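## Task

Every box sitting on the desk carries a letter printed on its bottom face. Move the one marked T onto the counter and leave all the remaining boxes on the desk. At the end the utility cart must still stand upright, and the robot must not have toppled or be left leaning. Nothing counts as placed if it only stays put because the robot is holding it.

## Robot and tools

Robot: a Hello Robot Stretch 4 with a single arm. It has an omni-wheel base, a lift that slides up and down a mast, a telescoping arm that reaches forward, a three-joint wrist (yaw, pitch, roll) and a two-finger gripper. It stands about 1.6 m high; the base rim lies within 0.23 m of the base origin. Cameras: head_camera, head_left_camera, head_right_camera, wrist_camera. Occasionally something may nudge a loose object briefly.

Frames: the base frame sits on the floor beneath the base centre, x ahead, y to the left, z up. hand_pose (the pinch point between open fingertips) is reported in that frame; with all wrist joints at zero its axes line up with the base's. Its printed position may be slightly off. The odometry frame is where the base frame was when the scene began.

execute_actions(actions, cameras): actions is a list holding one action or none (none just reports state and pictures). An action may contain "base", "joints", or both, plus optional "pace" and "contact_limits"; alternatively it contains only {"end_of_arm": "enable_torque"}, which re-powers any wrist or gripper motor that shut itself off so it holds in place. Motions in one action start together but may finish at different moments.
- base: exactly one relative move, measured from where the base last reported itself. {"translate_m": d} drives straight, forward positive, -2 to 2 m. {"strafe_m": d} slides sideways, left positive, -2 to 2 m. {"rotate_rad": d} spins in place, counter-clockwise (left) positive, -3.2 to 3.2 rad.
- joints: absolute targets keyed by name. lift_m 0 to 1.2 m; arm_m 0 to 0.55 m (extension forward); wrist_yaw_rad -1.134 to 4.276 (0 faces forward, positive turns left, 3.14 tucked back, above 3.4 the arm may obstruct); wrist_pitch_rad -1.117 to 4.259 (0 level, 1.57 points down); wrist_roll_rad -1.117 to 4.259 (0 keeps fingers at equal height, positive turns clockwise viewed from behind); gripper_m -0.038 to 0.141 m, the fingertip gap (negative means the tips squeeze together). Completion tolerances: ±0.004 for lift, arm and gripper, ±0.02 for yaw and roll, ±0.05 for pitch. Targets past a joint's range are clipped and reported; unknown keys or other bad values reject the whole call with no motion. A joint or base not mentioned may still be driving toward an earlier target without the status showing it.
- pace: "slow", "default", "fast" or "max" (default if omitted). Base speeds 0.1/0.3/0.4/0.6 m/s and turn rates 1/2/3/4 rad/s respectively; with lift_m above 0.2 these are lowered, down to 0.3 m/s and 1 rad/s at 1.2. Wrist speed is identical at all paces.
- contact_limits: {"arm_m": value} from 0 (gentlest) to 0.75 (firmest), default 0.5; how hard the arm may push before it halts.
- cameras: list of names, or "all"; omitted/null means all, [] means none.
No single action may run beyond 15 s. If a result reports a stop, any later execute_actions, wait or finished_scene calls in that same reply are skipped. The unfold move at scene start: lift_m 0.4 with wrist_yaw_rad 0 together.

wait(seconds): 0 to 10; commands nothing, then returns state and pictures. zoom_image(camera, region): enlarges [x0, y0, x1, y1] pixels (origin top-left, at most 504 by 504) of that camera's latest full image. read_manual(section): only "licences", no motion. finished_scene(scene): 1 or 2, irreversible; reports success and gives the next task.

Results: joint_positions; base_odometry (wheel-based, slips count as motion; heading -3.142 to 3.142, left positive). turned_by_wheels vs turned_by_imu since last result: a gap over roughly 0.1 rad suggests a collision or slip, and heading error is about their difference. base_tilt in degrees (forward/right positive, with a fixed bias up to about 1.5). lidar_m: 12 distances from base origin in 30-degree sectors, first straight ahead, then counter-clockwise (4th left, 7th behind, 10th right); "-" means nothing seen or closer than 0.25 m. It sees from about 0.15 m up to robot height, so tabletops register; it may miss glass, thin legs and much behind the robot. wrist_depth_mm: 7x7 grid of median depths, 100 to 2000 mm, read from top-left; "-" is invalid; the robot's own parts appear. motor_effort: percent of maximum, positive toward larger joint values, bracket shows the peak during the last action; each motor has a fixed offset plus noise. For wheel_0, wheel_1, wheel_2, positive turns the base rightward. A level gripper carrying weight shifts wrist_pitch_rad effort away from 0.

Statuses (base_status, joint_status, on_its_own): "done" (for the base, wheels rotated as asked even if slipping); "off_target" (stopped short, may still push); "contact_stop_at_<key>" (blocked; lift, arm or wheels go slack, a slack lift can sag under load and slack wheels can drift); "limit_stop_at_<name>"; "time_out"; "torque_fault" (wrist motor overloaded and went limp until enable_torque). "limit_stop_at_tilt" means a lean beyond 6 degrees; lift, arm and wheels go slack and ignore commands until it eases. "limit_stop_at_own_body" means self-collision; you can back away, and the lift and arm may go slack. It tends to occur with pitch below -0.2 combined with roll below -0.4 or above 4. Slack parts hold again once commanded. "held at" gives the target being held, not the position.

Gripping: command gripper_m smaller than the object's width; the further below, the harder it squeezes and pulls the object toward the wrist (up to about a third of the shortfall); opening pushes it away. Neither the reading nor "done" proves a grasp; a firm squeeze at targets of 0 or more shows clearly in gripper_m effort. If the tips jam on a surface underneath, raise the lift. Finger strips flex; tips sit within about 0.02 m of nominal.

Avoid: turning or driving with over 1 kg held and arm_m above 0.2, especially at fast or max; sustained pushes or pulls with the gripper high or a high contact limit (tipping risk); pressing the gripper into things during base or arm moves (torque faults); a level gripper holding over about 2 kg. Don't drop, slam or hard-shove objects, knock the cart over, or leave the robot tilted. Boxes must rest on their own before ending the scene. The robot keeps holding its last command while you think, so plan moves from the latest reported state.

Each tool is called after "Request:" by a JSON object that holds its "name" and its "arguments".

## Session

Request:
{"name": "execute_actions", "arguments": {"actions": []}}

Scene clock: 0.00 s.
base_odometry: x=+0.000 y=+0.000 heading=+0.000 (m, m, rad; odometry frame)
turned_by_wheels: +0.000 (rad since the last result)
turned_by_imu: +0.000 (rad since the last result)
base_tilt: forward=+0.4 right=+1.1 (deg)
lidar_m: 1.43 2.19 2.18 2.36 1.69 2.01 1.34 1.14 1.15 1.87 1.72 1.51
base_status: not commanded
joint_positions: lift_m=+0.278 arm_m=-0.001 wrist_yaw_rad=+3.225 wrist_pitch_rad=-0.016 wrist_roll_rad=-0.012 gripper_m=+0.057
joint_status: not commanded
motor_effort: lift_m=+18 arm_m=+0 wrist_yaw_rad=-1 wrist_pitch_rad=-6 wrist_roll_rad=+0 gripper_m=-3 wheel_0=+0 wheel_1=+0 wheel_2=+0 (%)
hand_pose: x=-0.1252 y=+0.0630 z=+0.4609 quat_wxyz=(-0.042, +0.008, -0.006, +0.999) (m; base frame)
wrist_depth_mm: - - 135 - - - 1708 / - - 134 - - - 1708 / - - 134 272 - - 1756 / - 120 136 - - - 1756 / 200 1863 - - - - 1708 / 208 1576 196 1756 211 1808 1661 / 213 1078 1078 140 1078 1098 1205
pictures: head_camera, head_left_camera, head_right_camera, wrist_camera
Images, in order (width x height): head_camera 420x560, head_left_camera 420x672, head_right_camera 420x672, wrist_camera 616x392.

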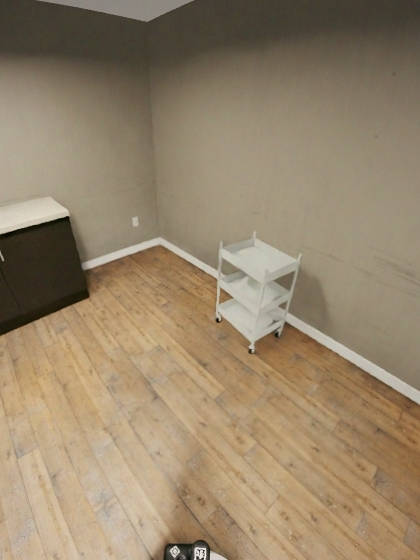

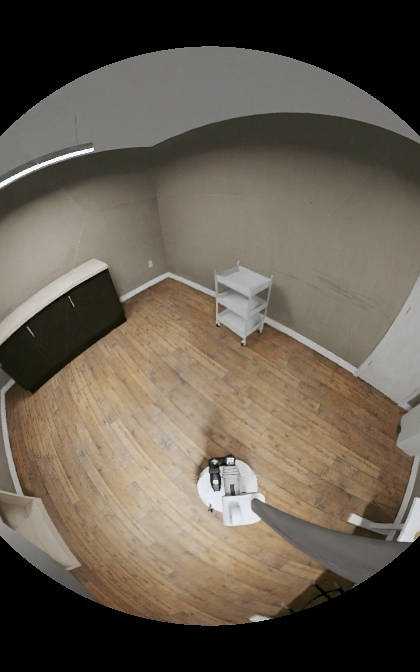

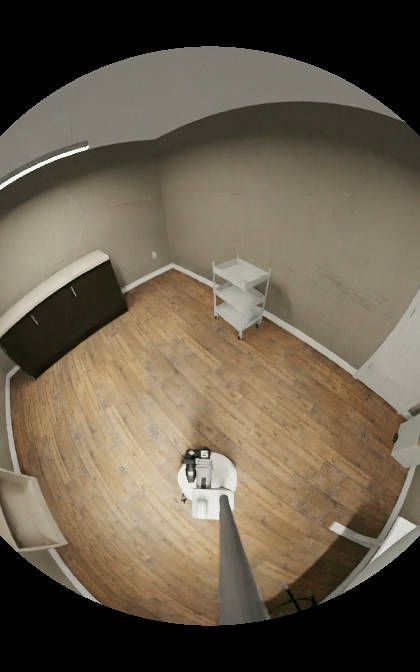

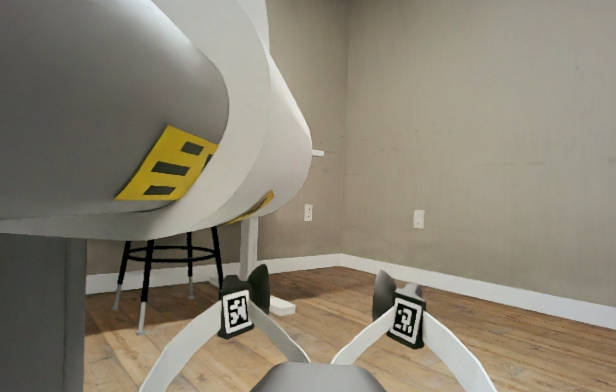

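Request:
{"name": "execute_actions", "arguments": {"actions": [{"base": {"rotate_rad": -2.3}, "joints": {"lift_m": 0.75, "wrist_yaw_rad": 0, "gripper_m": 0.14}, "pace": "fast"}]}}

Scene clock: 5.07 s.
base_odometry: x=+0.000 y=+0.000 heading=-2.300 (m, m, rad; odometry frame)
turned_by_wheels: -2.300 (rad since the last result)
turned_by_imu: -2.308 (rad since the last result)
base_tilt: forward=+0.4 right=+1.1 (deg)
lidar_m: 1.13 1.22 1.79 1.70 1.41 2.28 2.19 2.30 1.76 1.72 1.59 1.14
base_status: done
joint_positions: lift_m=+0.750 arm_m=-0.001 wrist_yaw_rad=+0.000 wrist_pitch_rad=-0.016 wrist_roll_rad=-0.012 gripper_m=+0.140
joint_status: all done
motor_effort: lift_m=+20(21) arm_m=+0(0) wrist_yaw_rad=-2(8) wrist_pitch_rad=-6(7) wrist_roll_rad=+2(0) gripper_m=+0(4) wheel_0=+1(8) wheel_1=-1(6) wheel_2=-1(9) (%)
hand_pose: x=+0.4581 y=-0.0873 z=+0.9328 quat_wxyz=(+1.000, -0.006, -0.008, +0.000) (m; base frame)
wrist_depth_mm: 1756 1708 1756 1661 1618 1661 1576 / 1756 1756 1708 1661 1618 1618 1576 / 1808 1708 1708 1708 1661 1618 1576 / 1756 1708 1708 1618 1618 1576 1618 / 1756 1756 1618 1661 1618 1661 1618 / 1756 1708 917 991 976 207 960 / 1708 1708 1708 145 1618 1042 1618
pictures: head_camera, head_left_camera, head_right_camera, wrist_camera
Images, in order (width x height): head_camera 420x560, head_left_camera 420x672, head_right_camera 420x672, wrist_camera 616x392.

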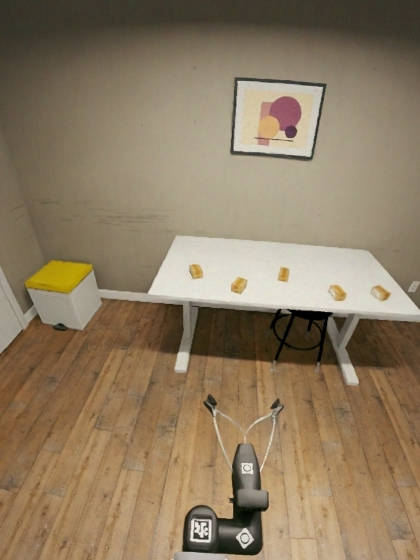

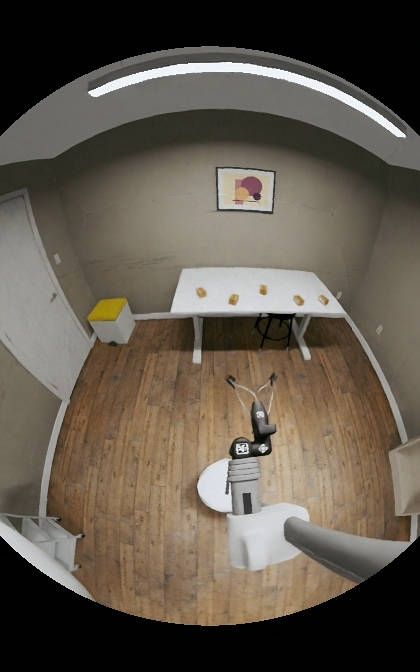

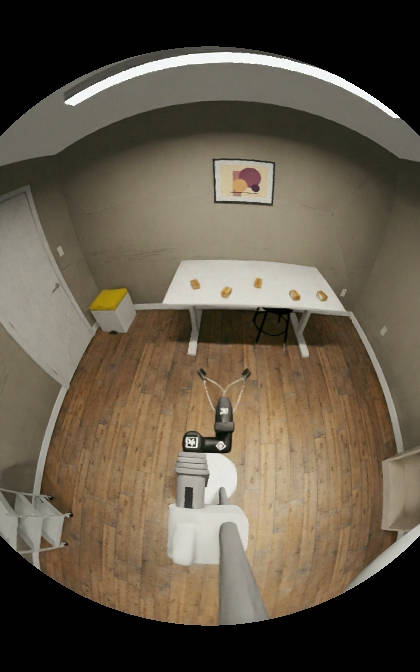

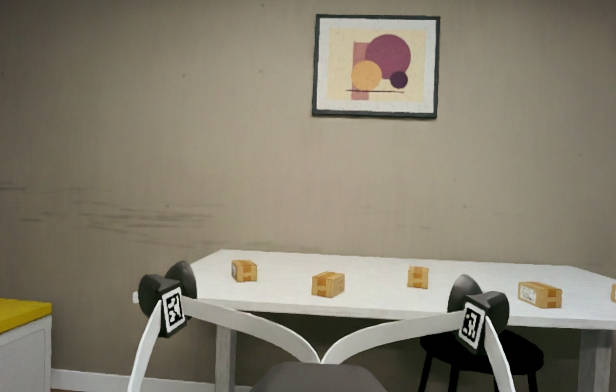

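Request:
{"name": "zoom_image", "arguments": {"camera": "head_camera", "region": [140, 220, 420, 400]}}

Request:
{"name": "zoom_image", "arguments": {"camera": "wrist_camera", "region": [180, 230, 616, 340]}}

Region (140, 220, 420, 400) of head_camera's 420x560 image, scaled by 1.800, with more detail than that image has; it fills the top 324 rows of this view, and the rest is white.

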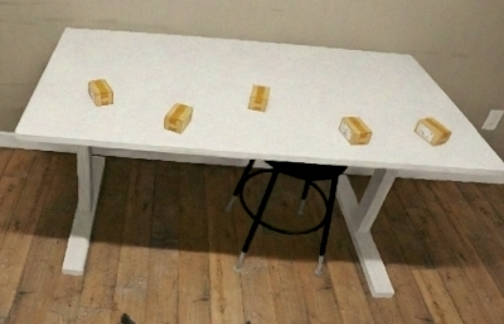

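Region (180, 230, 616, 340) of wrist_camera's 616x392 image, scaled by 1.156; it fills the top 127 rows of this view, and the rest is white.

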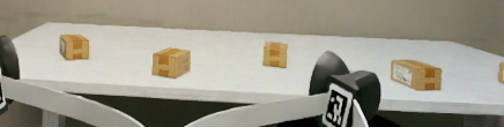

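Request:
{"name": "execute_actions", "arguments": {"actions": [{"base": {"translate_m": 0.62}, "joints": {"lift_m": 0.85, "wrist_pitch_rad": 0.5}, "pace": "fast"}]}}

Scene clock: 75.83 s.
base_odometry: x=-0.413 y=-0.462 heading=-2.300 (m, m, rad; odometry frame)
turned_by_wheels: +0.000 (rad since the last result)
turned_by_imu: -0.002 (rad since the last result)
base_tilt: forward=+0.5 right=+1.0 (deg)
lidar_m: 0.51 0.53 1.43 1.67 1.82 1.81 2.84 2.79 1.89 2.05 0.74 0.54
base_status: done
joint_positions: lift_m=+0.850 arm_m=-0.001 wrist_yaw_rad=+0.000 wrist_pitch_rad=+0.502 wrist_roll_rad=-0.012 gripper_m=+0.140
joint_status: all done
motor_effort: lift_m=+20(23) arm_m=+0(0) wrist_yaw_rad=-1(2) wrist_pitch_rad=-6(5) wrist_roll_rad=+1(0) gripper_m=+2(0) wheel_0=+1(7) wheel_1=+0(8) wheel_2=+3(12) (%)
hand_pose: x=+0.4225 y=-0.0874 z=+0.8893 quat_wxyz=(+0.969, -0.006, +0.248, +0.002) (m; base frame)
wrist_depth_mm: 1025 1008 976 976 946 931 917 / 1098 1060 1042 1025 1025 991 976 / 1182 1118 866 866 866 891 904 / 1255 640 615 654 647 634 661 / 504 508 517 500 500 525 525 / 421 410 399 430 430 208 436 / 1160 1118 1078 145 394 389 394
pictures: head_camera, head_left_camera, head_right_camera, wrist_camera
Images, in order (width x height): head_camera 420x560, head_left_camera 420x672, head_right_camera 420x672, wrist_camera 616x392.

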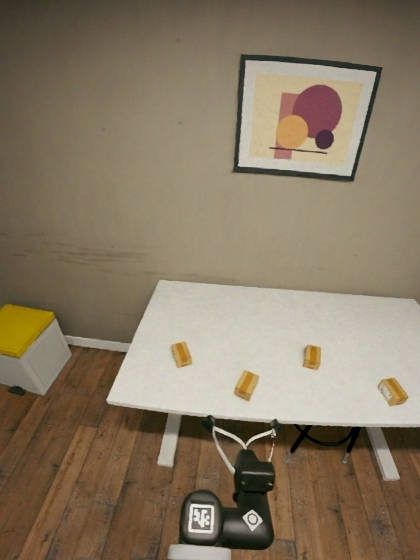

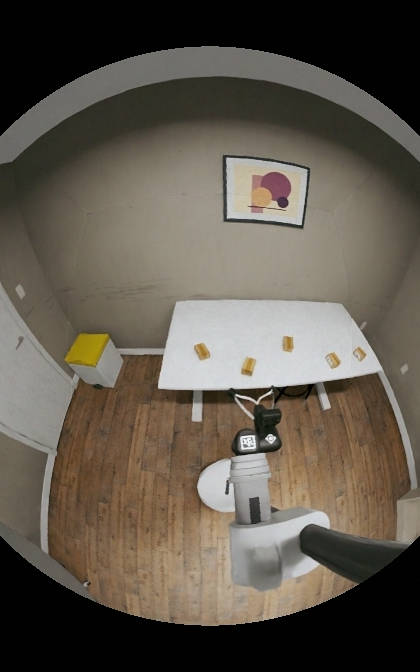

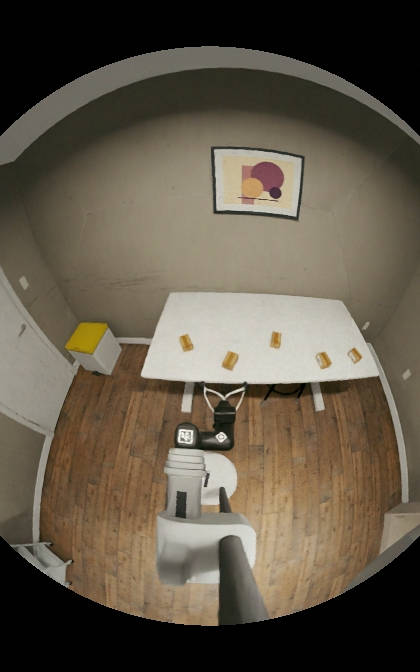

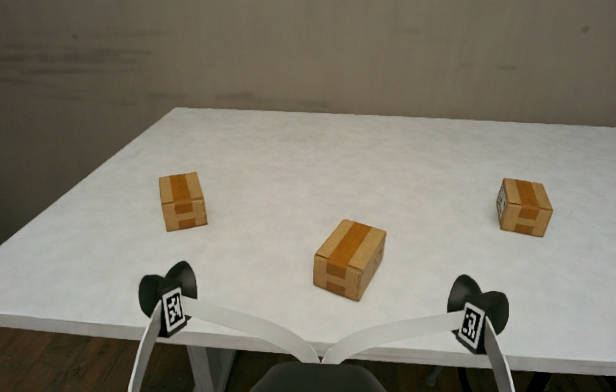

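Request:
{"name": "execute_actions", "arguments": {"actions": [{"base": {"strafe_m": 0.085}, "joints": {"lift_m": 0.78, "wrist_yaw_rad": 0.4, "arm_m": 0.31, "gripper_m": 0.12}, "pace": "fast"}], "cameras": ["head_camera", "wrist_camera"]}}

Scene clock: 104.43 s.
base_odometry: x=-0.350 y=-0.519 heading=-2.300 (m, m, rad; odometry frame)
turned_by_wheels: +0.000 (rad since the last result)
turned_by_imu: -0.002 (rad since the last result)
base_tilt: forward=+0.5 right=+1.0 (deg)
lidar_m: 0.50 0.55 1.35 1.60 1.71 1.76 2.83 2.93 1.98 2.12 0.73 0.54
base_status: done
joint_positions: lift_m=+0.780 arm_m=+0.309 wrist_yaw_rad=+0.400 wrist_pitch_rad=+0.502 wrist_roll_rad=-0.012 gripper_m=+0.120
joint_status: all done
motor_effort: lift_m=+16(16) arm_m=+7(7) wrist_yaw_rad=-1(5) wrist_pitch_rad=-4(5) wrist_roll_rad=+0(1) gripper_m=-1(1) wheel_0=-1(12) wheel_1=-1(12) wheel_2=+0(1) (%)
hand_pose: x=+0.7468 y=+0.0180 z=+0.8196 quat_wxyz=(+0.949, -0.055, +0.242, +0.194) (m; base frame)
wrist_depth_mm: 1098 960 842 750 668 609 564 / 1229 1060 904 798 715 654 597 / 1336 1160 991 683 683 661 621 / 1078 1255 530 508 508 517 517 / 1098 413 402 404 407 407 410 / 336 330 199 272 338 315 340 / 282 277 277 139 281 281 289
pictures: head_camera, wrist_camera
Images, in order (width x height): head_camera 420x560, wrist_camera 616x392.

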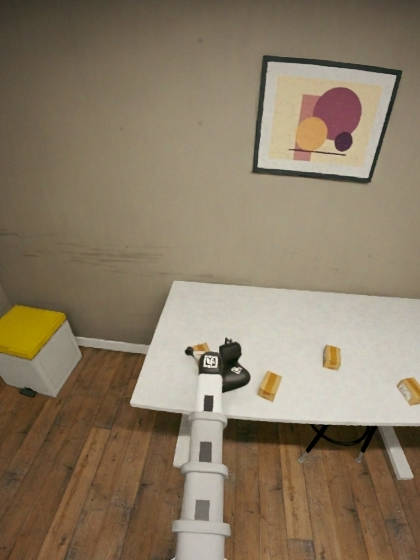

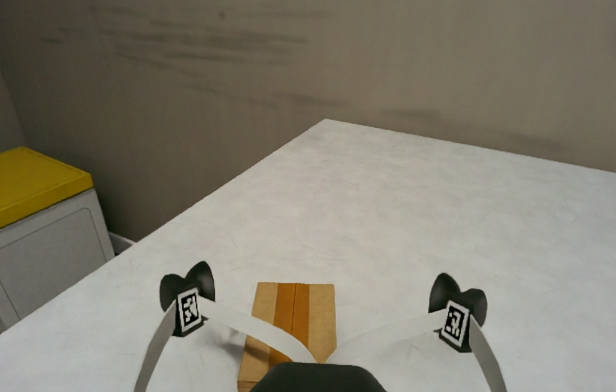

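Request:
{"name": "execute_actions", "arguments": {"actions": [{"base": {"strafe_m": 0.022}, "joints": {"lift_m": 0.72, "arm_m": 0.30}}], "cameras": ["head_camera", "wrist_camera"]}}

Scene clock: 118.97 s.
base_odometry: x=-0.333 y=-0.534 heading=-2.300 (m, m, rad; odometry frame)
turned_by_wheels: +0.000 (rad since the last result)
turned_by_imu: -0.002 (rad since the last result)
base_tilt: forward=+0.4 right=+1.1 (deg)
lidar_m: 0.50 0.55 1.36 1.56 1.70 1.76 2.84 2.92 2.01 2.14 0.72 0.49
base_status: done
joint_positions: lift_m=+0.720 arm_m=+0.301 wrist_yaw_rad=+0.400 wrist_pitch_rad=+0.502 wrist_roll_rad=-0.012 gripper_m=+0.120
joint_status: all done
motor_effort: lift_m=+16(17) arm_m=-6(6) wrist_yaw_rad=-2(2) wrist_pitch_rad=-6(4) wrist_roll_rad=+3(1) gripper_m=-2(1) wheel_0=+1(11) wheel_1=-1(9) wheel_2=+0(0) (%)
hand_pose: x=+0.7390 y=+0.0180 z=+0.7596 quat_wxyz=(+0.949, -0.055, +0.242, +0.194) (m; base frame)
wrist_depth_mm: 1118 960 854 750 676 621 574 / 1229 1042 904 798 707 654 603 / 1255 1160 976 517 525 530 539 / 1025 1160 387 387 389 392 394 / 654 306 309 232 300 314 314 / 252 254 199 193 200 242 259 / 216 212 220 145 214 215 220
pictures: head_camera, wrist_camera
Images, in order (width x height): head_camera 420x560, wrist_camera 616x392.

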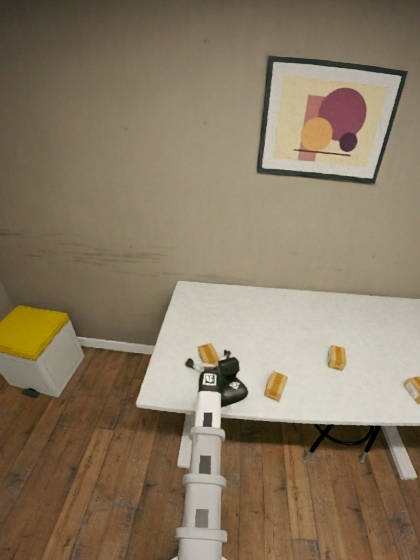

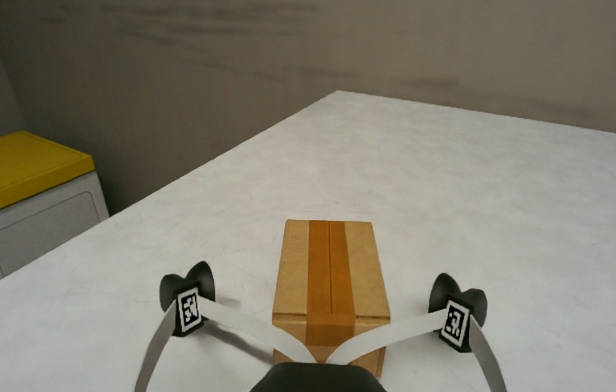

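Request:
{"name": "execute_actions", "arguments": {"actions": [{"joints": {"gripper_m": 0.015}}], "cameras": ["wrist_camera"]}}

Scene clock: 123.53 s.
base_odometry: x=-0.333 y=-0.534 heading=-2.300 (m, m, rad; odometry frame)
turned_by_wheels: +0.000 (rad since the last result)
turned_by_imu: -0.001 (rad since the last result)
base_tilt: forward=+0.5 right=+1.0 (deg)
lidar_m: 0.50 0.52 1.36 1.56 1.71 1.77 2.84 2.95 2.00 2.13 0.72 0.53
base_status: not commanded
joint_positions: lift_m=+0.720 arm_m=+0.301 wrist_yaw_rad=+0.400 wrist_pitch_rad=+0.503 wrist_roll_rad=-0.012 gripper_m=+0.015
joint_status: all done
motor_effort: lift_m=+16(16) arm_m=-6(6) wrist_yaw_rad=-1(1) wrist_pitch_rad=-8(6) wrist_roll_rad=+1(2) gripper_m=-20(18) wheel_0=+0(0) wheel_1=-1(1) wheel_2=+0(0) (%)
hand_pose: x=+0.7390 y=+0.0179 z=+0.7594 quat_wxyz=(+0.949, -0.055, +0.242, +0.194) (m; base frame)
wrist_depth_mm: 1118 976 842 759 676 615 574 / 1255 1060 917 798 715 654 603 / 1255 1160 976 517 525 530 535 / 1025 1160 384 389 392 392 394 / 315 304 307 220 298 312 314 / 252 254 185 183 190 258 259 / 216 211 216 154 208 170 220
pictures: wrist_camera
Images, in order (width x height): wrist_camera 616x392.

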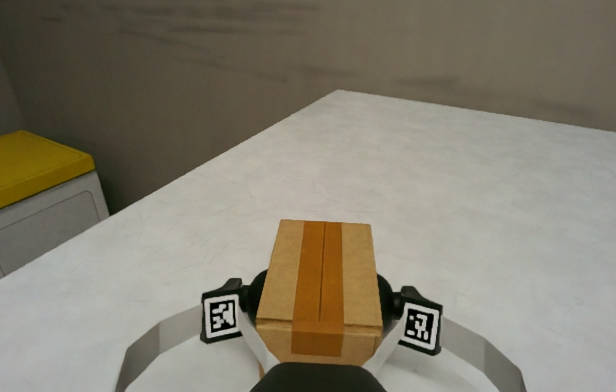

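Request:
{"name": "execute_actions", "arguments": {"actions": [{"joints": {"lift_m": 0.79, "wrist_pitch_rad": -0.15, "wrist_roll_rad": 3.0, "arm_m": 0.1}, "pace": "fast"}], "cameras": ["head_camera", "wrist_camera"]}}

Scene clock: 129.63 s.
base_odometry: x=-0.333 y=-0.534 heading=-2.300 (m, m, rad; odometry frame)
turned_by_wheels: +0.000 (rad since the last result)
turned_by_imu: -0.002 (rad since the last result)
base_tilt: forward=+0.4 right=+1.1 (deg)
lidar_m: 0.50 0.56 1.33 1.57 1.67 1.73 2.82 2.94 2.01 2.14 0.70 0.54
base_status: not commanded
joint_positions: lift_m=+0.790 arm_m=+0.101 wrist_yaw_rad=+0.400 wrist_pitch_rad=-0.147 wrist_roll_rad=+3.000 gripper_m=+0.015
joint_status: all done
motor_effort: lift_m=+20(24) arm_m=-6(7) wrist_yaw_rad=-2(2) wrist_pitch_rad=-7(17) wrist_roll_rad=+0(6) gripper_m=-18(20) wheel_0=+1(0) wheel_1=-1(1) wheel_2=+0(0) (%)
hand_pose: x=+0.5689 y=+0.0306 z=+1.0102 quat_wxyz=(+0.055, +0.976, +0.193, +0.086) (m; base frame)
wrist_depth_mm: 750 788 707 621 574 1098 1205 / 768 820 878 960 1060 1160 1281 / 788 842 891 991 1098 1182 1336 / 798 866 931 1025 1098 1229 1397 / 820 878 960 220 1160 1281 1430 / 842 891 185 183 189 1308 1499 / 842 891 1008 154 1229 170 1499
pictures: head_camera, wrist_camera
Images, in order (width x height): head_camera 420x560, wrist_camera 616x392.

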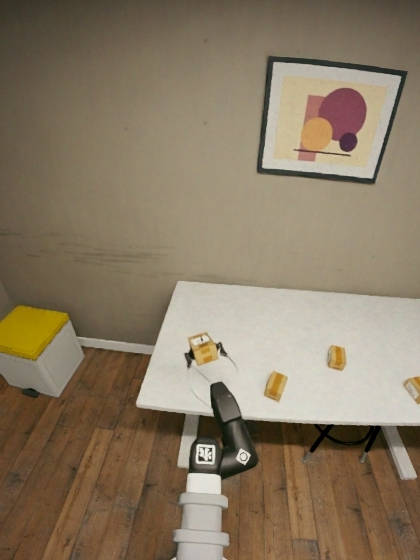

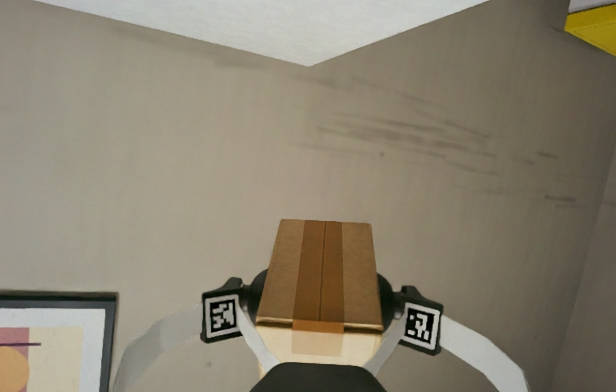

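Request:
{"name": "zoom_image", "arguments": {"camera": "head_camera", "region": [170, 315, 240, 385]}}

Region (170, 315, 240, 385) of head_camera's 420x560 image, scaled by 7.200, with more detail than that image has.

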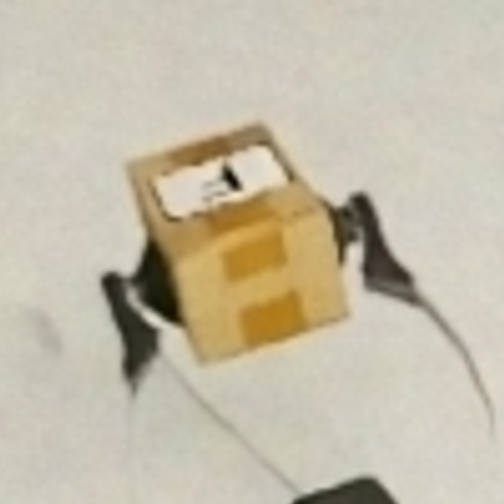

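Request:
{"name": "execute_actions", "arguments": {"actions": [{"joints": {"wrist_pitch_rad": -0.8}, "pace": "fast"}], "cameras": ["head_camera"]}}

Request:
{"name": "zoom_image", "arguments": {"camera": "head_camera", "region": [150, 270, 270, 390]}}

Scene clock: 135.63 s.
base_odometry: x=-0.333 y=-0.534 heading=-2.300 (m, m, rad; odometry frame)
turned_by_wheels: +0.000 (rad since the last result)
turned_by_imu: -0.001 (rad since the last result)
base_tilt: forward=+0.5 right=+1.2 (deg)
lidar_m: 0.53 0.53 1.34 1.55 1.68 1.74 2.81 2.95 2.02 2.15 0.73 0.53
base_status: not commanded
joint_positions: lift_m=+0.790 arm_m=+0.101 wrist_yaw_rad=+0.400 wrist_pitch_rad=-0.797 wrist_roll_rad=+3.000 gripper_m=+0.015
joint_status: all done
motor_effort: lift_m=+20(20) arm_m=-6(6) wrist_yaw_rad=-1(1) wrist_pitch_rad=-7(16) wrist_roll_rad=+2(3) gripper_m=-20(19) wheel_0=+0(1) wheel_1=-1(1) wheel_2=+0(0) (%)
hand_pose: x=+0.4917 y=-0.0020 z=+1.1744 quat_wxyz=(-0.013, +0.906, +0.156, +0.392) (m; base frame)
wrist_depth_mm: 778 831 891 946 1008 1078 1160 / 854 917 991 1060 1138 1255 1336 / 931 1008 1098 1205 1308 1430 1576 / 1042 1160 1281 1366 1499 1708 1708 / 1229 1366 1464 220 1756 1863 1756 / 1397 1499 185 183 190 1661 1618 / 1336 1336 1397 154 1366 170 1537
pictures: head_camera
Images, in order (width x height): head_camera 420x560.

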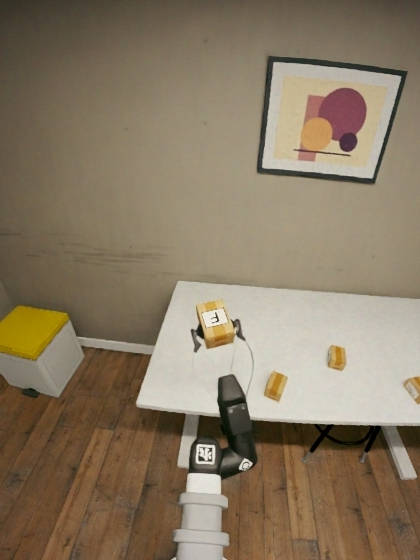

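Region (150, 270, 270, 390) of head_camera's 420x560 image, scaled by 4.200, with more detail than that image has.

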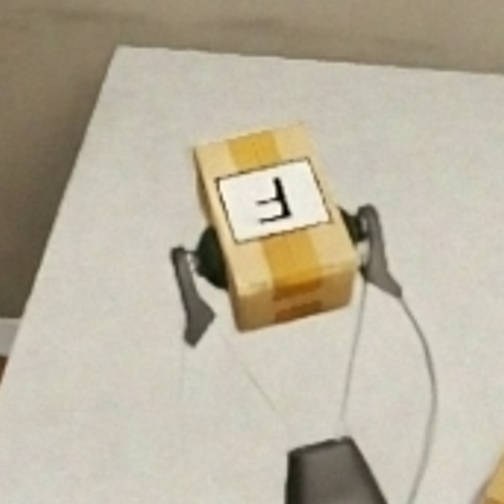

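Request:
{"name": "execute_actions", "arguments": {"actions": [{"joints": {"lift_m": 0.775, "wrist_pitch_rad": 0.5, "wrist_roll_rad": -0.012, "arm_m": 0.24}, "pace": "fast"}], "cameras": ["wrist_camera"]}}

Request:
{"name": "execute_actions", "arguments": {"actions": [{"joints": {"lift_m": 0.72}}], "cameras": ["head_camera", "wrist_camera"]}}

Scene clock: 147.30 s.
base_odometry: x=-0.333 y=-0.534 heading=-2.300 (m, m, rad; odometry frame)
turned_by_wheels: +0.000 (rad since the last result)
turned_by_imu: -0.002 (rad since the last result)
base_tilt: forward=+0.4 right=+1.1 (deg)
lidar_m: 0.50 0.56 1.33 1.56 1.69 1.73 2.85 2.94 1.96 2.16 0.71 0.52
base_status: not commanded
joint_positions: lift_m=+0.775 arm_m=+0.239 wrist_yaw_rad=+0.400 wrist_pitch_rad=+0.502 wrist_roll_rad=-0.012 gripper_m=+0.015
joint_status: all done
motor_effort: lift_m=+17(20) arm_m=+6(7) wrist_yaw_rad=-1(0) wrist_pitch_rad=-6(9) wrist_roll_rad=+0(5) gripper_m=-18(19) wheel_0=+1(1) wheel_1=-1(1) wheel_2=+0(0) (%)
hand_pose: x=+0.6767 y=+0.0180 z=+0.8144 quat_wxyz=(+0.949, -0.055, +0.243, +0.194) (m; base frame)
wrist_depth_mm: 1205 1042 931 820 741 668 615 / 1366 1138 991 878 788 699 654 / 1397 1281 1078 707 668 683 668 / 1060 1336 549 496 500 504 504 / 1078 1182 392 220 384 399 402 / 1060 325 185 183 190 332 330 / 276 270 276 154 266 170 282
pictures: wrist_camera
Images, in order (width x height): wrist_camera 616x392.

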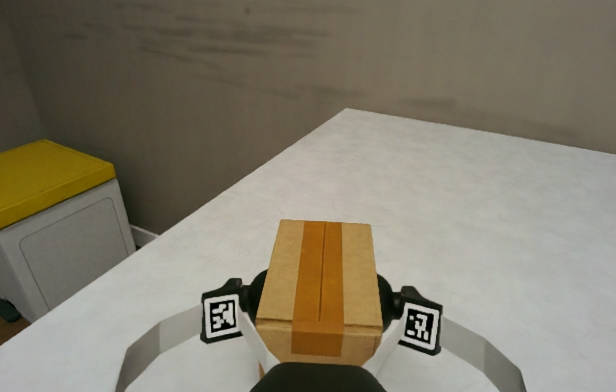

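Scene clock: 148.43 s.
base_odometry: x=-0.333 y=-0.534 heading=-2.300 (m, m, rad; odometry frame)
turned_by_wheels: +0.000 (rad since the last result)
turned_by_imu: +0.000 (rad since the last result)
base_tilt: forward=+0.5 right=+1.2 (deg)
lidar_m: 0.50 0.56 1.35 1.57 1.68 1.74 2.84 2.94 1.98 2.14 0.71 0.53
base_status: not commanded
joint_positions: lift_m=+0.720 arm_m=+0.239 wrist_yaw_rad=+0.400 wrist_pitch_rad=+0.503 wrist_roll_rad=-0.012 gripper_m=+0.015
joint_status: all done
motor_effort: lift_m=+16(15) arm_m=+6(6) wrist_yaw_rad=-1(1) wrist_pitch_rad=-8(8) wrist_roll_rad=-2(0) gripper_m=-19(19) wheel_0=+1(1) wheel_1=-1(1) wheel_2=+0(0) (%)
hand_pose: x=+0.6767 y=+0.0179 z=+0.7594 quat_wxyz=(+0.949, -0.055, +0.243, +0.194) (m; base frame)
wrist_depth_mm: 1205 1060 917 809 732 668 615 / 1336 1138 991 866 750 699 654 / 1205 1229 1060 517 525 535 539 / 1042 1138 384 387 392 392 394 / 317 304 306 220 300 310 314 / 252 254 186 183 190 259 258 / 216 211 215 154 208 170 220
pictures: head_camera, wrist_camera
Images, in order (width x height): head_camera 420x560, wrist_camera 616x392.

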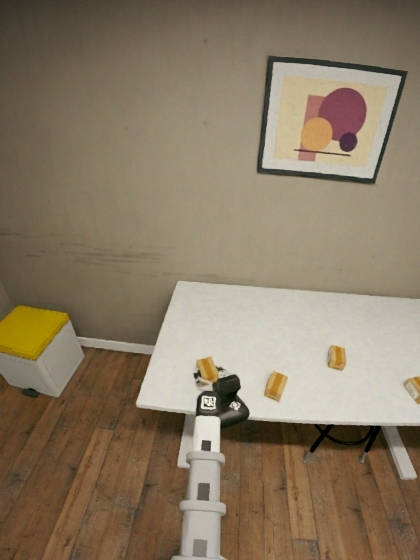

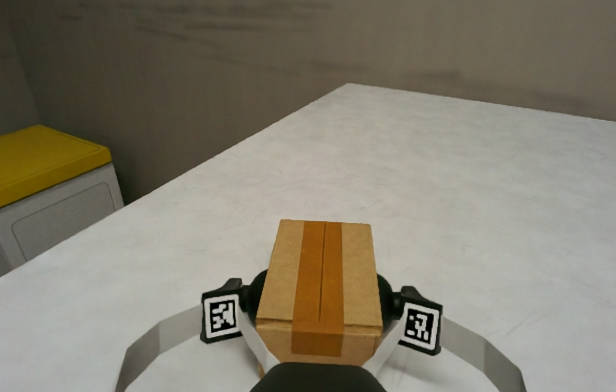

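Request:
{"name": "execute_actions", "arguments": {"actions": [{"joints": {"gripper_m": 0.075}}], "cameras": ["wrist_camera"]}}

Request:
{"name": "execute_actions", "arguments": {"actions": [{"joints": {"lift_m": 0.785, "gripper_m": 0.115}, "pace": "fast"}], "cameras": ["head_camera", "wrist_camera"]}}

Scene clock: 153.23 s.
base_odometry: x=-0.333 y=-0.534 heading=-2.300 (m, m, rad; odometry frame)
turned_by_wheels: +0.000 (rad since the last result)
turned_by_imu: -0.001 (rad since the last result)
base_tilt: forward=+0.6 right=+1.1 (deg)
lidar_m: 0.52 0.56 1.34 1.55 1.71 1.72 2.83 2.94 2.00 2.14 0.71 0.55
base_status: not commanded
joint_positions: lift_m=+0.720 arm_m=+0.239 wrist_yaw_rad=+0.400 wrist_pitch_rad=+0.502 wrist_roll_rad=-0.012 gripper_m=+0.075
joint_status: all done
motor_effort: lift_m=+16(16) arm_m=+6(6) wrist_yaw_rad=-1(2) wrist_pitch_rad=-7(7) wrist_roll_rad=-1(1) gripper_m=-1(18) wheel_0=+1(1) wheel_1=-1(1) wheel_2=+0(0) (%)
hand_pose: x=+0.6767 y=+0.0180 z=+0.7595 quat_wxyz=(+0.949, -0.055, +0.242, +0.194) (m; base frame)
wrist_depth_mm: 1229 1042 917 820 732 668 621 / 1366 1160 991 866 750 699 654 / 1205 1281 1060 521 525 535 539 / 1042 1160 387 389 389 394 397 / 317 306 309 231 300 314 314 / 253 254 196 192 195 259 259 / 216 212 218 140 215 214 220
pictures: wrist_camera
Images, in order (width x height): wrist_camera 616x392.

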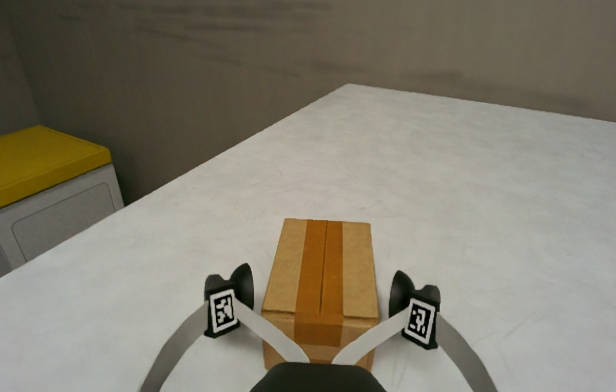

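Scene clock: 154.53 s.
base_odometry: x=-0.333 y=-0.534 heading=-2.300 (m, m, rad; odometry frame)
turned_by_wheels: +0.000 (rad since the last result)
turned_by_imu: +0.000 (rad since the last result)
base_tilt: forward=+0.4 right=+1.1 (deg)
lidar_m: 0.52 0.56 1.33 1.55 1.67 1.72 2.85 2.93 1.99 2.15 0.73 0.54
base_status: not commanded
joint_positions: lift_m=+0.785 arm_m=+0.239 wrist_yaw_rad=+0.400 wrist_pitch_rad=+0.502 wrist_roll_rad=-0.012 gripper_m=+0.115
joint_status: all done
motor_effort: lift_m=+20(21) arm_m=+7(7) wrist_yaw_rad=-2(1) wrist_pitch_rad=-7(8) wrist_roll_rad=+3(1) gripper_m=-2(2) wheel_0=+0(1) wheel_1=-1(1) wheel_2=+0(0) (%)
hand_pose: x=+0.6768 y=+0.0180 z=+0.8242 quat_wxyz=(+0.949, -0.055, +0.242, +0.194) (m; base frame)
wrist_depth_mm: 1205 1042 917 820 732 676 621 / 1366 1160 991 878 778 715 654 / 1397 1281 1078 809 699 715 668 / 1078 1308 1160 517 521 521 525 / 1060 1255 410 413 415 413 418 / 1098 336 195 277 332 332 345 / 287 282 291 143 286 286 294
pictures: head_camera, wrist_camera
Images, in order (width x height): head_camera 420x560, wrist_camera 616x392.

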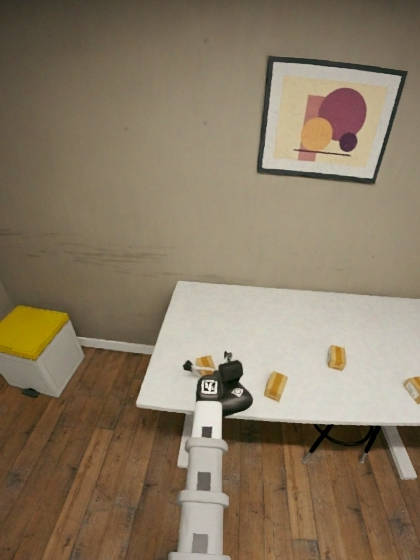

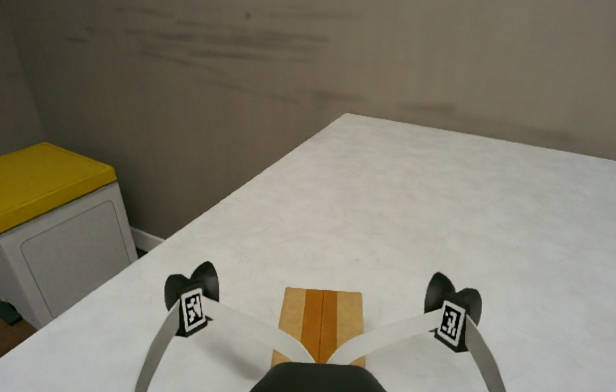

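Request:
{"name": "execute_actions", "arguments": {"actions": [{"base": {"strafe_m": -0.027}, "joints": {"wrist_yaw_rad": -0.47, "arm_m": 0.252, "lift_m": 0.775}, "pace": "fast"}], "cameras": ["head_camera", "wrist_camera"]}}

Scene clock: 165.23 s.
base_odometry: x=-0.353 y=-0.516 heading=-2.300 (m, m, rad; odometry frame)
turned_by_wheels: +0.000 (rad since the last result)
turned_by_imu: -0.001 (rad since the last result)
base_tilt: forward=+0.5 right=+1.1 (deg)
lidar_m: 0.52 0.56 1.35 1.60 1.72 1.74 2.84 2.91 1.99 2.11 0.72 0.54
base_status: done
joint_positions: lift_m=+0.775 arm_m=+0.251 wrist_yaw_rad=-0.470 wrist_pitch_rad=+0.502 wrist_roll_rad=-0.012 gripper_m=+0.115
joint_status: all done
motor_effort: lift_m=+16(20) arm_m=+7(8) wrist_yaw_rad=-2(6) wrist_pitch_rad=-7(4) wrist_roll_rad=+0(1) gripper_m=-1(0) wheel_0=+0(12) wheel_1=+0(11) wheel_2=+0(2) (%)
hand_pose: x=+0.6078 y=-0.1924 z=+0.8146 quat_wxyz=(+0.942, +0.052, +0.243, -0.224) (m; base frame)
wrist_depth_mm: 676 715 768 842 917 1025 1138 / 707 759 831 891 960 1042 1118 / 647 654 661 668 683 691 691 / 484 488 492 500 508 459 512 / 389 392 394 399 402 402 407 / 322 324 195 274 322 324 334 / 277 272 281 143 276 276 285
pictures: head_camera, wrist_camera
Images, in order (width x height): head_camera 420x560, wrist_camera 616x392.

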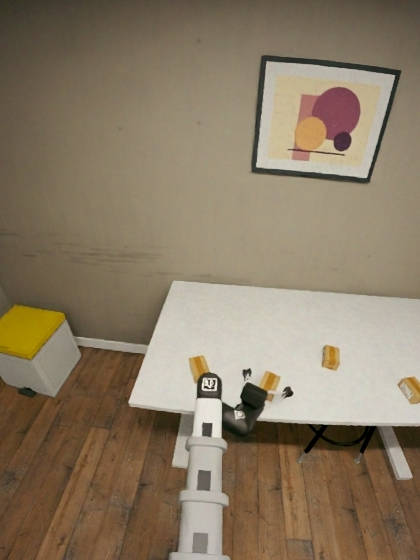

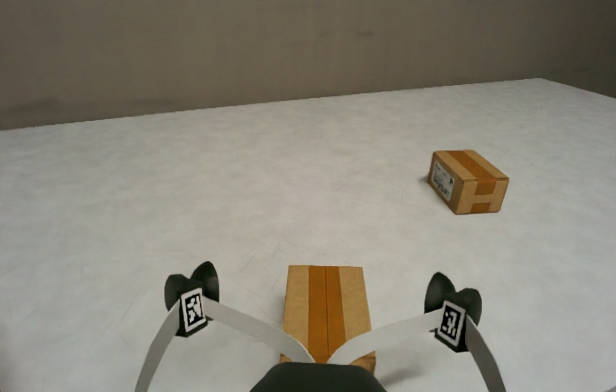

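Request:
{"name": "execute_actions", "arguments": {"actions": [{"joints": {"lift_m": 0.72, "arm_m": 0.258, "gripper_m": 0.085}, "pace": "fast"}], "cameras": ["wrist_camera"]}}

Request:
{"name": "execute_actions", "arguments": {"actions": [{"joints": {"gripper_m": 0.018}}], "cameras": ["wrist_camera"]}}

Scene clock: 173.80 s.
base_odometry: x=-0.353 y=-0.516 heading=-2.300 (m, m, rad; odometry frame)
turned_by_wheels: +0.000 (rad since the last result)
turned_by_imu: -0.001 (rad since the last result)
base_tilt: forward=+0.4 right=+1.1 (deg)
lidar_m: 0.53 0.54 1.36 1.59 1.74 1.78 2.84 2.93 1.98 2.13 0.73 0.55
base_status: not commanded
joint_positions: lift_m=+0.720 arm_m=+0.257 wrist_yaw_rad=-0.470 wrist_pitch_rad=+0.502 wrist_roll_rad=-0.012 gripper_m=+0.085
joint_status: all done
motor_effort: lift_m=+16(16) arm_m=+6(6) wrist_yaw_rad=-2(2) wrist_pitch_rad=-4(6) wrist_roll_rad=+2(0) gripper_m=-3(3) wheel_0=+1(0) wheel_1=+0(0) wheel_2=+1(0) (%)
hand_pose: x=+0.6137 y=-0.1925 z=+0.7595 quat_wxyz=(+0.942, +0.052, +0.243, -0.224) (m; base frame)
wrist_depth_mm: 661 707 778 831 931 1025 1118 / 691 723 778 798 809 820 854 / 508 512 517 525 530 433 544 / 379 384 389 389 394 397 402 / 304 306 307 242 301 315 319 / 252 254 195 205 200 260 260 / 216 212 220 140 216 216 224
pictures: wrist_camera
Images, in order (width x height): wrist_camera 616x392.

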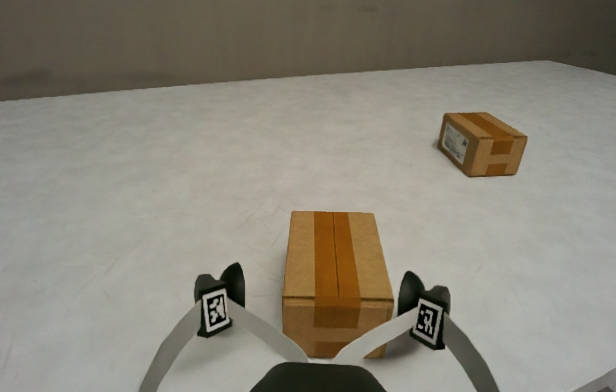

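Scene clock: 175.27 s.
base_odometry: x=-0.353 y=-0.516 heading=-2.300 (m, m, rad; odometry frame)
turned_by_wheels: +0.000 (rad since the last result)
turned_by_imu: +0.000 (rad since the last result)
base_tilt: forward=+0.5 right=+1.1 (deg)
lidar_m: 0.53 0.55 1.34 1.59 1.71 1.73 2.82 2.92 1.97 2.13 0.71 0.56
base_status: not commanded
joint_positions: lift_m=+0.720 arm_m=+0.257 wrist_yaw_rad=-0.470 wrist_pitch_rad=+0.503 wrist_roll_rad=-0.012 gripper_m=+0.018
joint_status: all done
motor_effort: lift_m=+17(17) arm_m=+7(6) wrist_yaw_rad=-1(1) wrist_pitch_rad=-5(6) wrist_roll_rad=+2(2) gripper_m=-18(19) wheel_0=+0(0) wheel_1=+0(0) wheel_2=+0(0) (%)
hand_pose: x=+0.6136 y=-0.1924 z=+0.7594 quat_wxyz=(+0.942, +0.052, +0.243, -0.224) (m; base frame)
wrist_depth_mm: 668 707 768 842 917 1025 1138 / 683 732 778 788 798 831 842 / 508 508 512 521 525 430 544 / 377 382 387 387 392 394 399 / 303 307 307 223 300 312 315 / 252 254 188 193 192 259 260 / 216 211 216 165 209 168 221
pictures: wrist_camera
Images, in order (width x height): wrist_camera 616x392.

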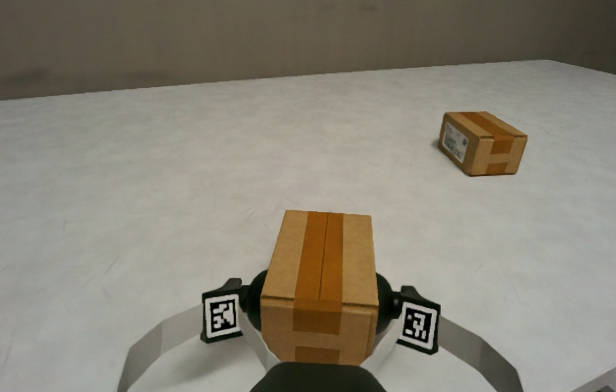

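Request:
{"name": "execute_actions", "arguments": {"actions": [{"joints": {"lift_m": 0.775, "wrist_pitch_rad": -0.9, "wrist_roll_rad": 2.4}, "pace": "fast"}], "cameras": ["head_camera"]}}

Request:
{"name": "zoom_image", "arguments": {"camera": "head_camera", "region": [200, 220, 360, 380]}}

Scene clock: 180.90 s.
base_odometry: x=-0.353 y=-0.516 heading=-2.300 (m, m, rad; odometry frame)
turned_by_wheels: +0.000 (rad since the last result)
turned_by_imu: -0.001 (rad since the last result)
base_tilt: forward=+0.4 right=+0.9 (deg)
lidar_m: 0.51 0.55 1.35 1.59 1.73 1.76 2.85 2.90 1.96 2.10 0.72 0.54
base_status: not commanded
joint_positions: lift_m=+0.775 arm_m=+0.257 wrist_yaw_rad=-0.470 wrist_pitch_rad=-0.897 wrist_roll_rad=+2.400 gripper_m=+0.018
joint_status: all done
motor_effort: lift_m=+20(20) arm_m=+6(6) wrist_yaw_rad=-1(2) wrist_pitch_rad=-6(16) wrist_roll_rad=+1(7) gripper_m=-18(18) wheel_0=+0(1) wheel_1=+0(0) wheel_2=+0(0) (%)
hand_pose: x=+0.5486 y=-0.1594 z=+1.1786 quat_wxyz=(+0.412, +0.780, -0.348, +0.317) (m; base frame)
wrist_depth_mm: 1661 1863 1921 1336 1060 854 732 / 1576 1708 1863 1430 1060 866 750 / 1430 1618 1756 1499 1118 891 759 / 1366 1464 1661 1537 1118 904 768 / 1281 1366 1537 222 1118 931 809 / 1182 1281 189 193 191 960 820 / 1138 1205 1308 165 1182 161 854
pictures: head_camera
Images, in order (width x height): head_camera 420x560.

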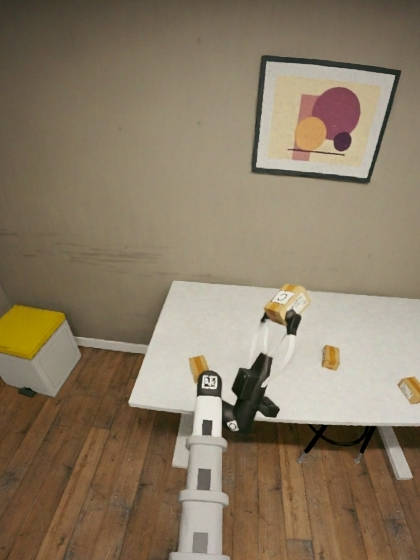

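Region (200, 220, 360, 380) of head_camera's 420x560 image, scaled by 3.150, with more detail than that image has.

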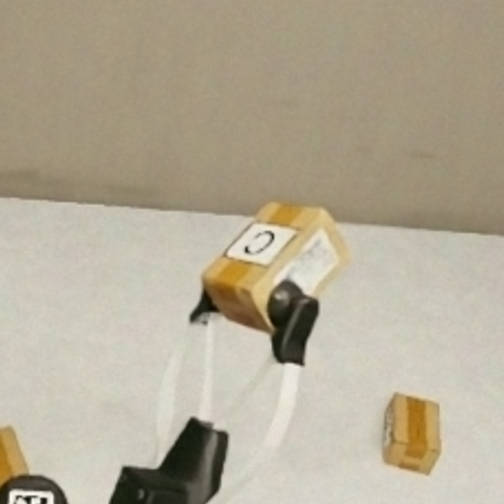

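Request:
{"name": "execute_actions", "arguments": {"actions": [{"base": {"strafe_m": -0.307}, "joints": {"lift_m": 0.775, "wrist_pitch_rad": 0.5, "wrist_roll_rad": -0.012, "wrist_yaw_rad": 0.5, "arm_m": 0.2}, "pace": "fast"}], "cameras": ["head_camera", "wrist_camera"]}}

Scene clock: 204.60 s.
base_odometry: x=-0.582 y=-0.311 heading=-2.300 (m, m, rad; odometry frame)
turned_by_wheels: +0.000 (rad since the last result)
turned_by_imu: -0.001 (rad since the last result)
base_tilt: forward=+0.4 right=+1.1 (deg)
lidar_m: 0.49 0.53 0.77 1.90 1.98 2.14 2.84 2.07 1.70 1.82 0.69 0.53
base_status: done
joint_positions: lift_m=+0.775 arm_m=+0.201 wrist_yaw_rad=+0.500 wrist_pitch_rad=+0.503 wrist_roll_rad=-0.012 gripper_m=+0.018
joint_status: all done
motor_effort: lift_m=+20(18) arm_m=-6(7) wrist_yaw_rad=-1(7) wrist_pitch_rad=-6(9) wrist_roll_rad=-1(7) gripper_m=-19(19) wheel_0=-3(12) wheel_1=+2(12) wheel_2=+1(0) (%)
hand_pose: x=+0.6358 y=+0.0445 z=+0.8141 quat_wxyz=(+0.938, -0.067, +0.240, +0.241) (m; base frame)
wrist_depth_mm: 1499 1229 1025 878 788 691 634 / 1618 1366 1098 917 831 741 661 / 1336 654 661 661 668 676 668 / 462 436 492 500 504 500 504 / 387 392 392 222 382 399 399 / 324 325 188 192 191 329 330 / 276 271 276 165 266 169 282
pictures: head_camera, wrist_camera
Images, in order (width x height): head_camera 420x560, wrist_camera 616x392.

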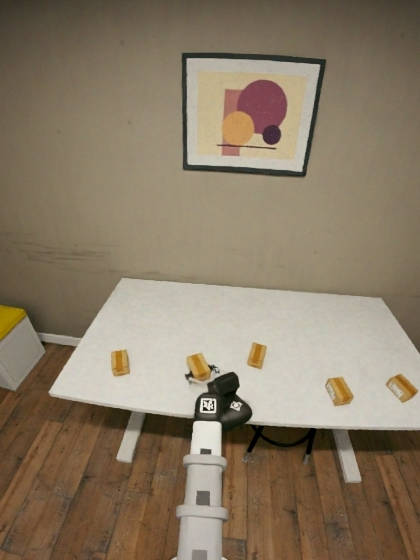

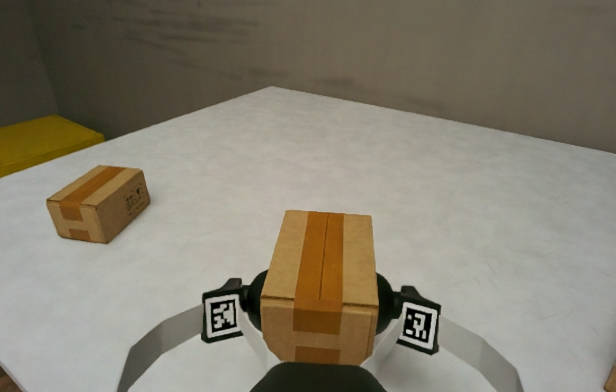

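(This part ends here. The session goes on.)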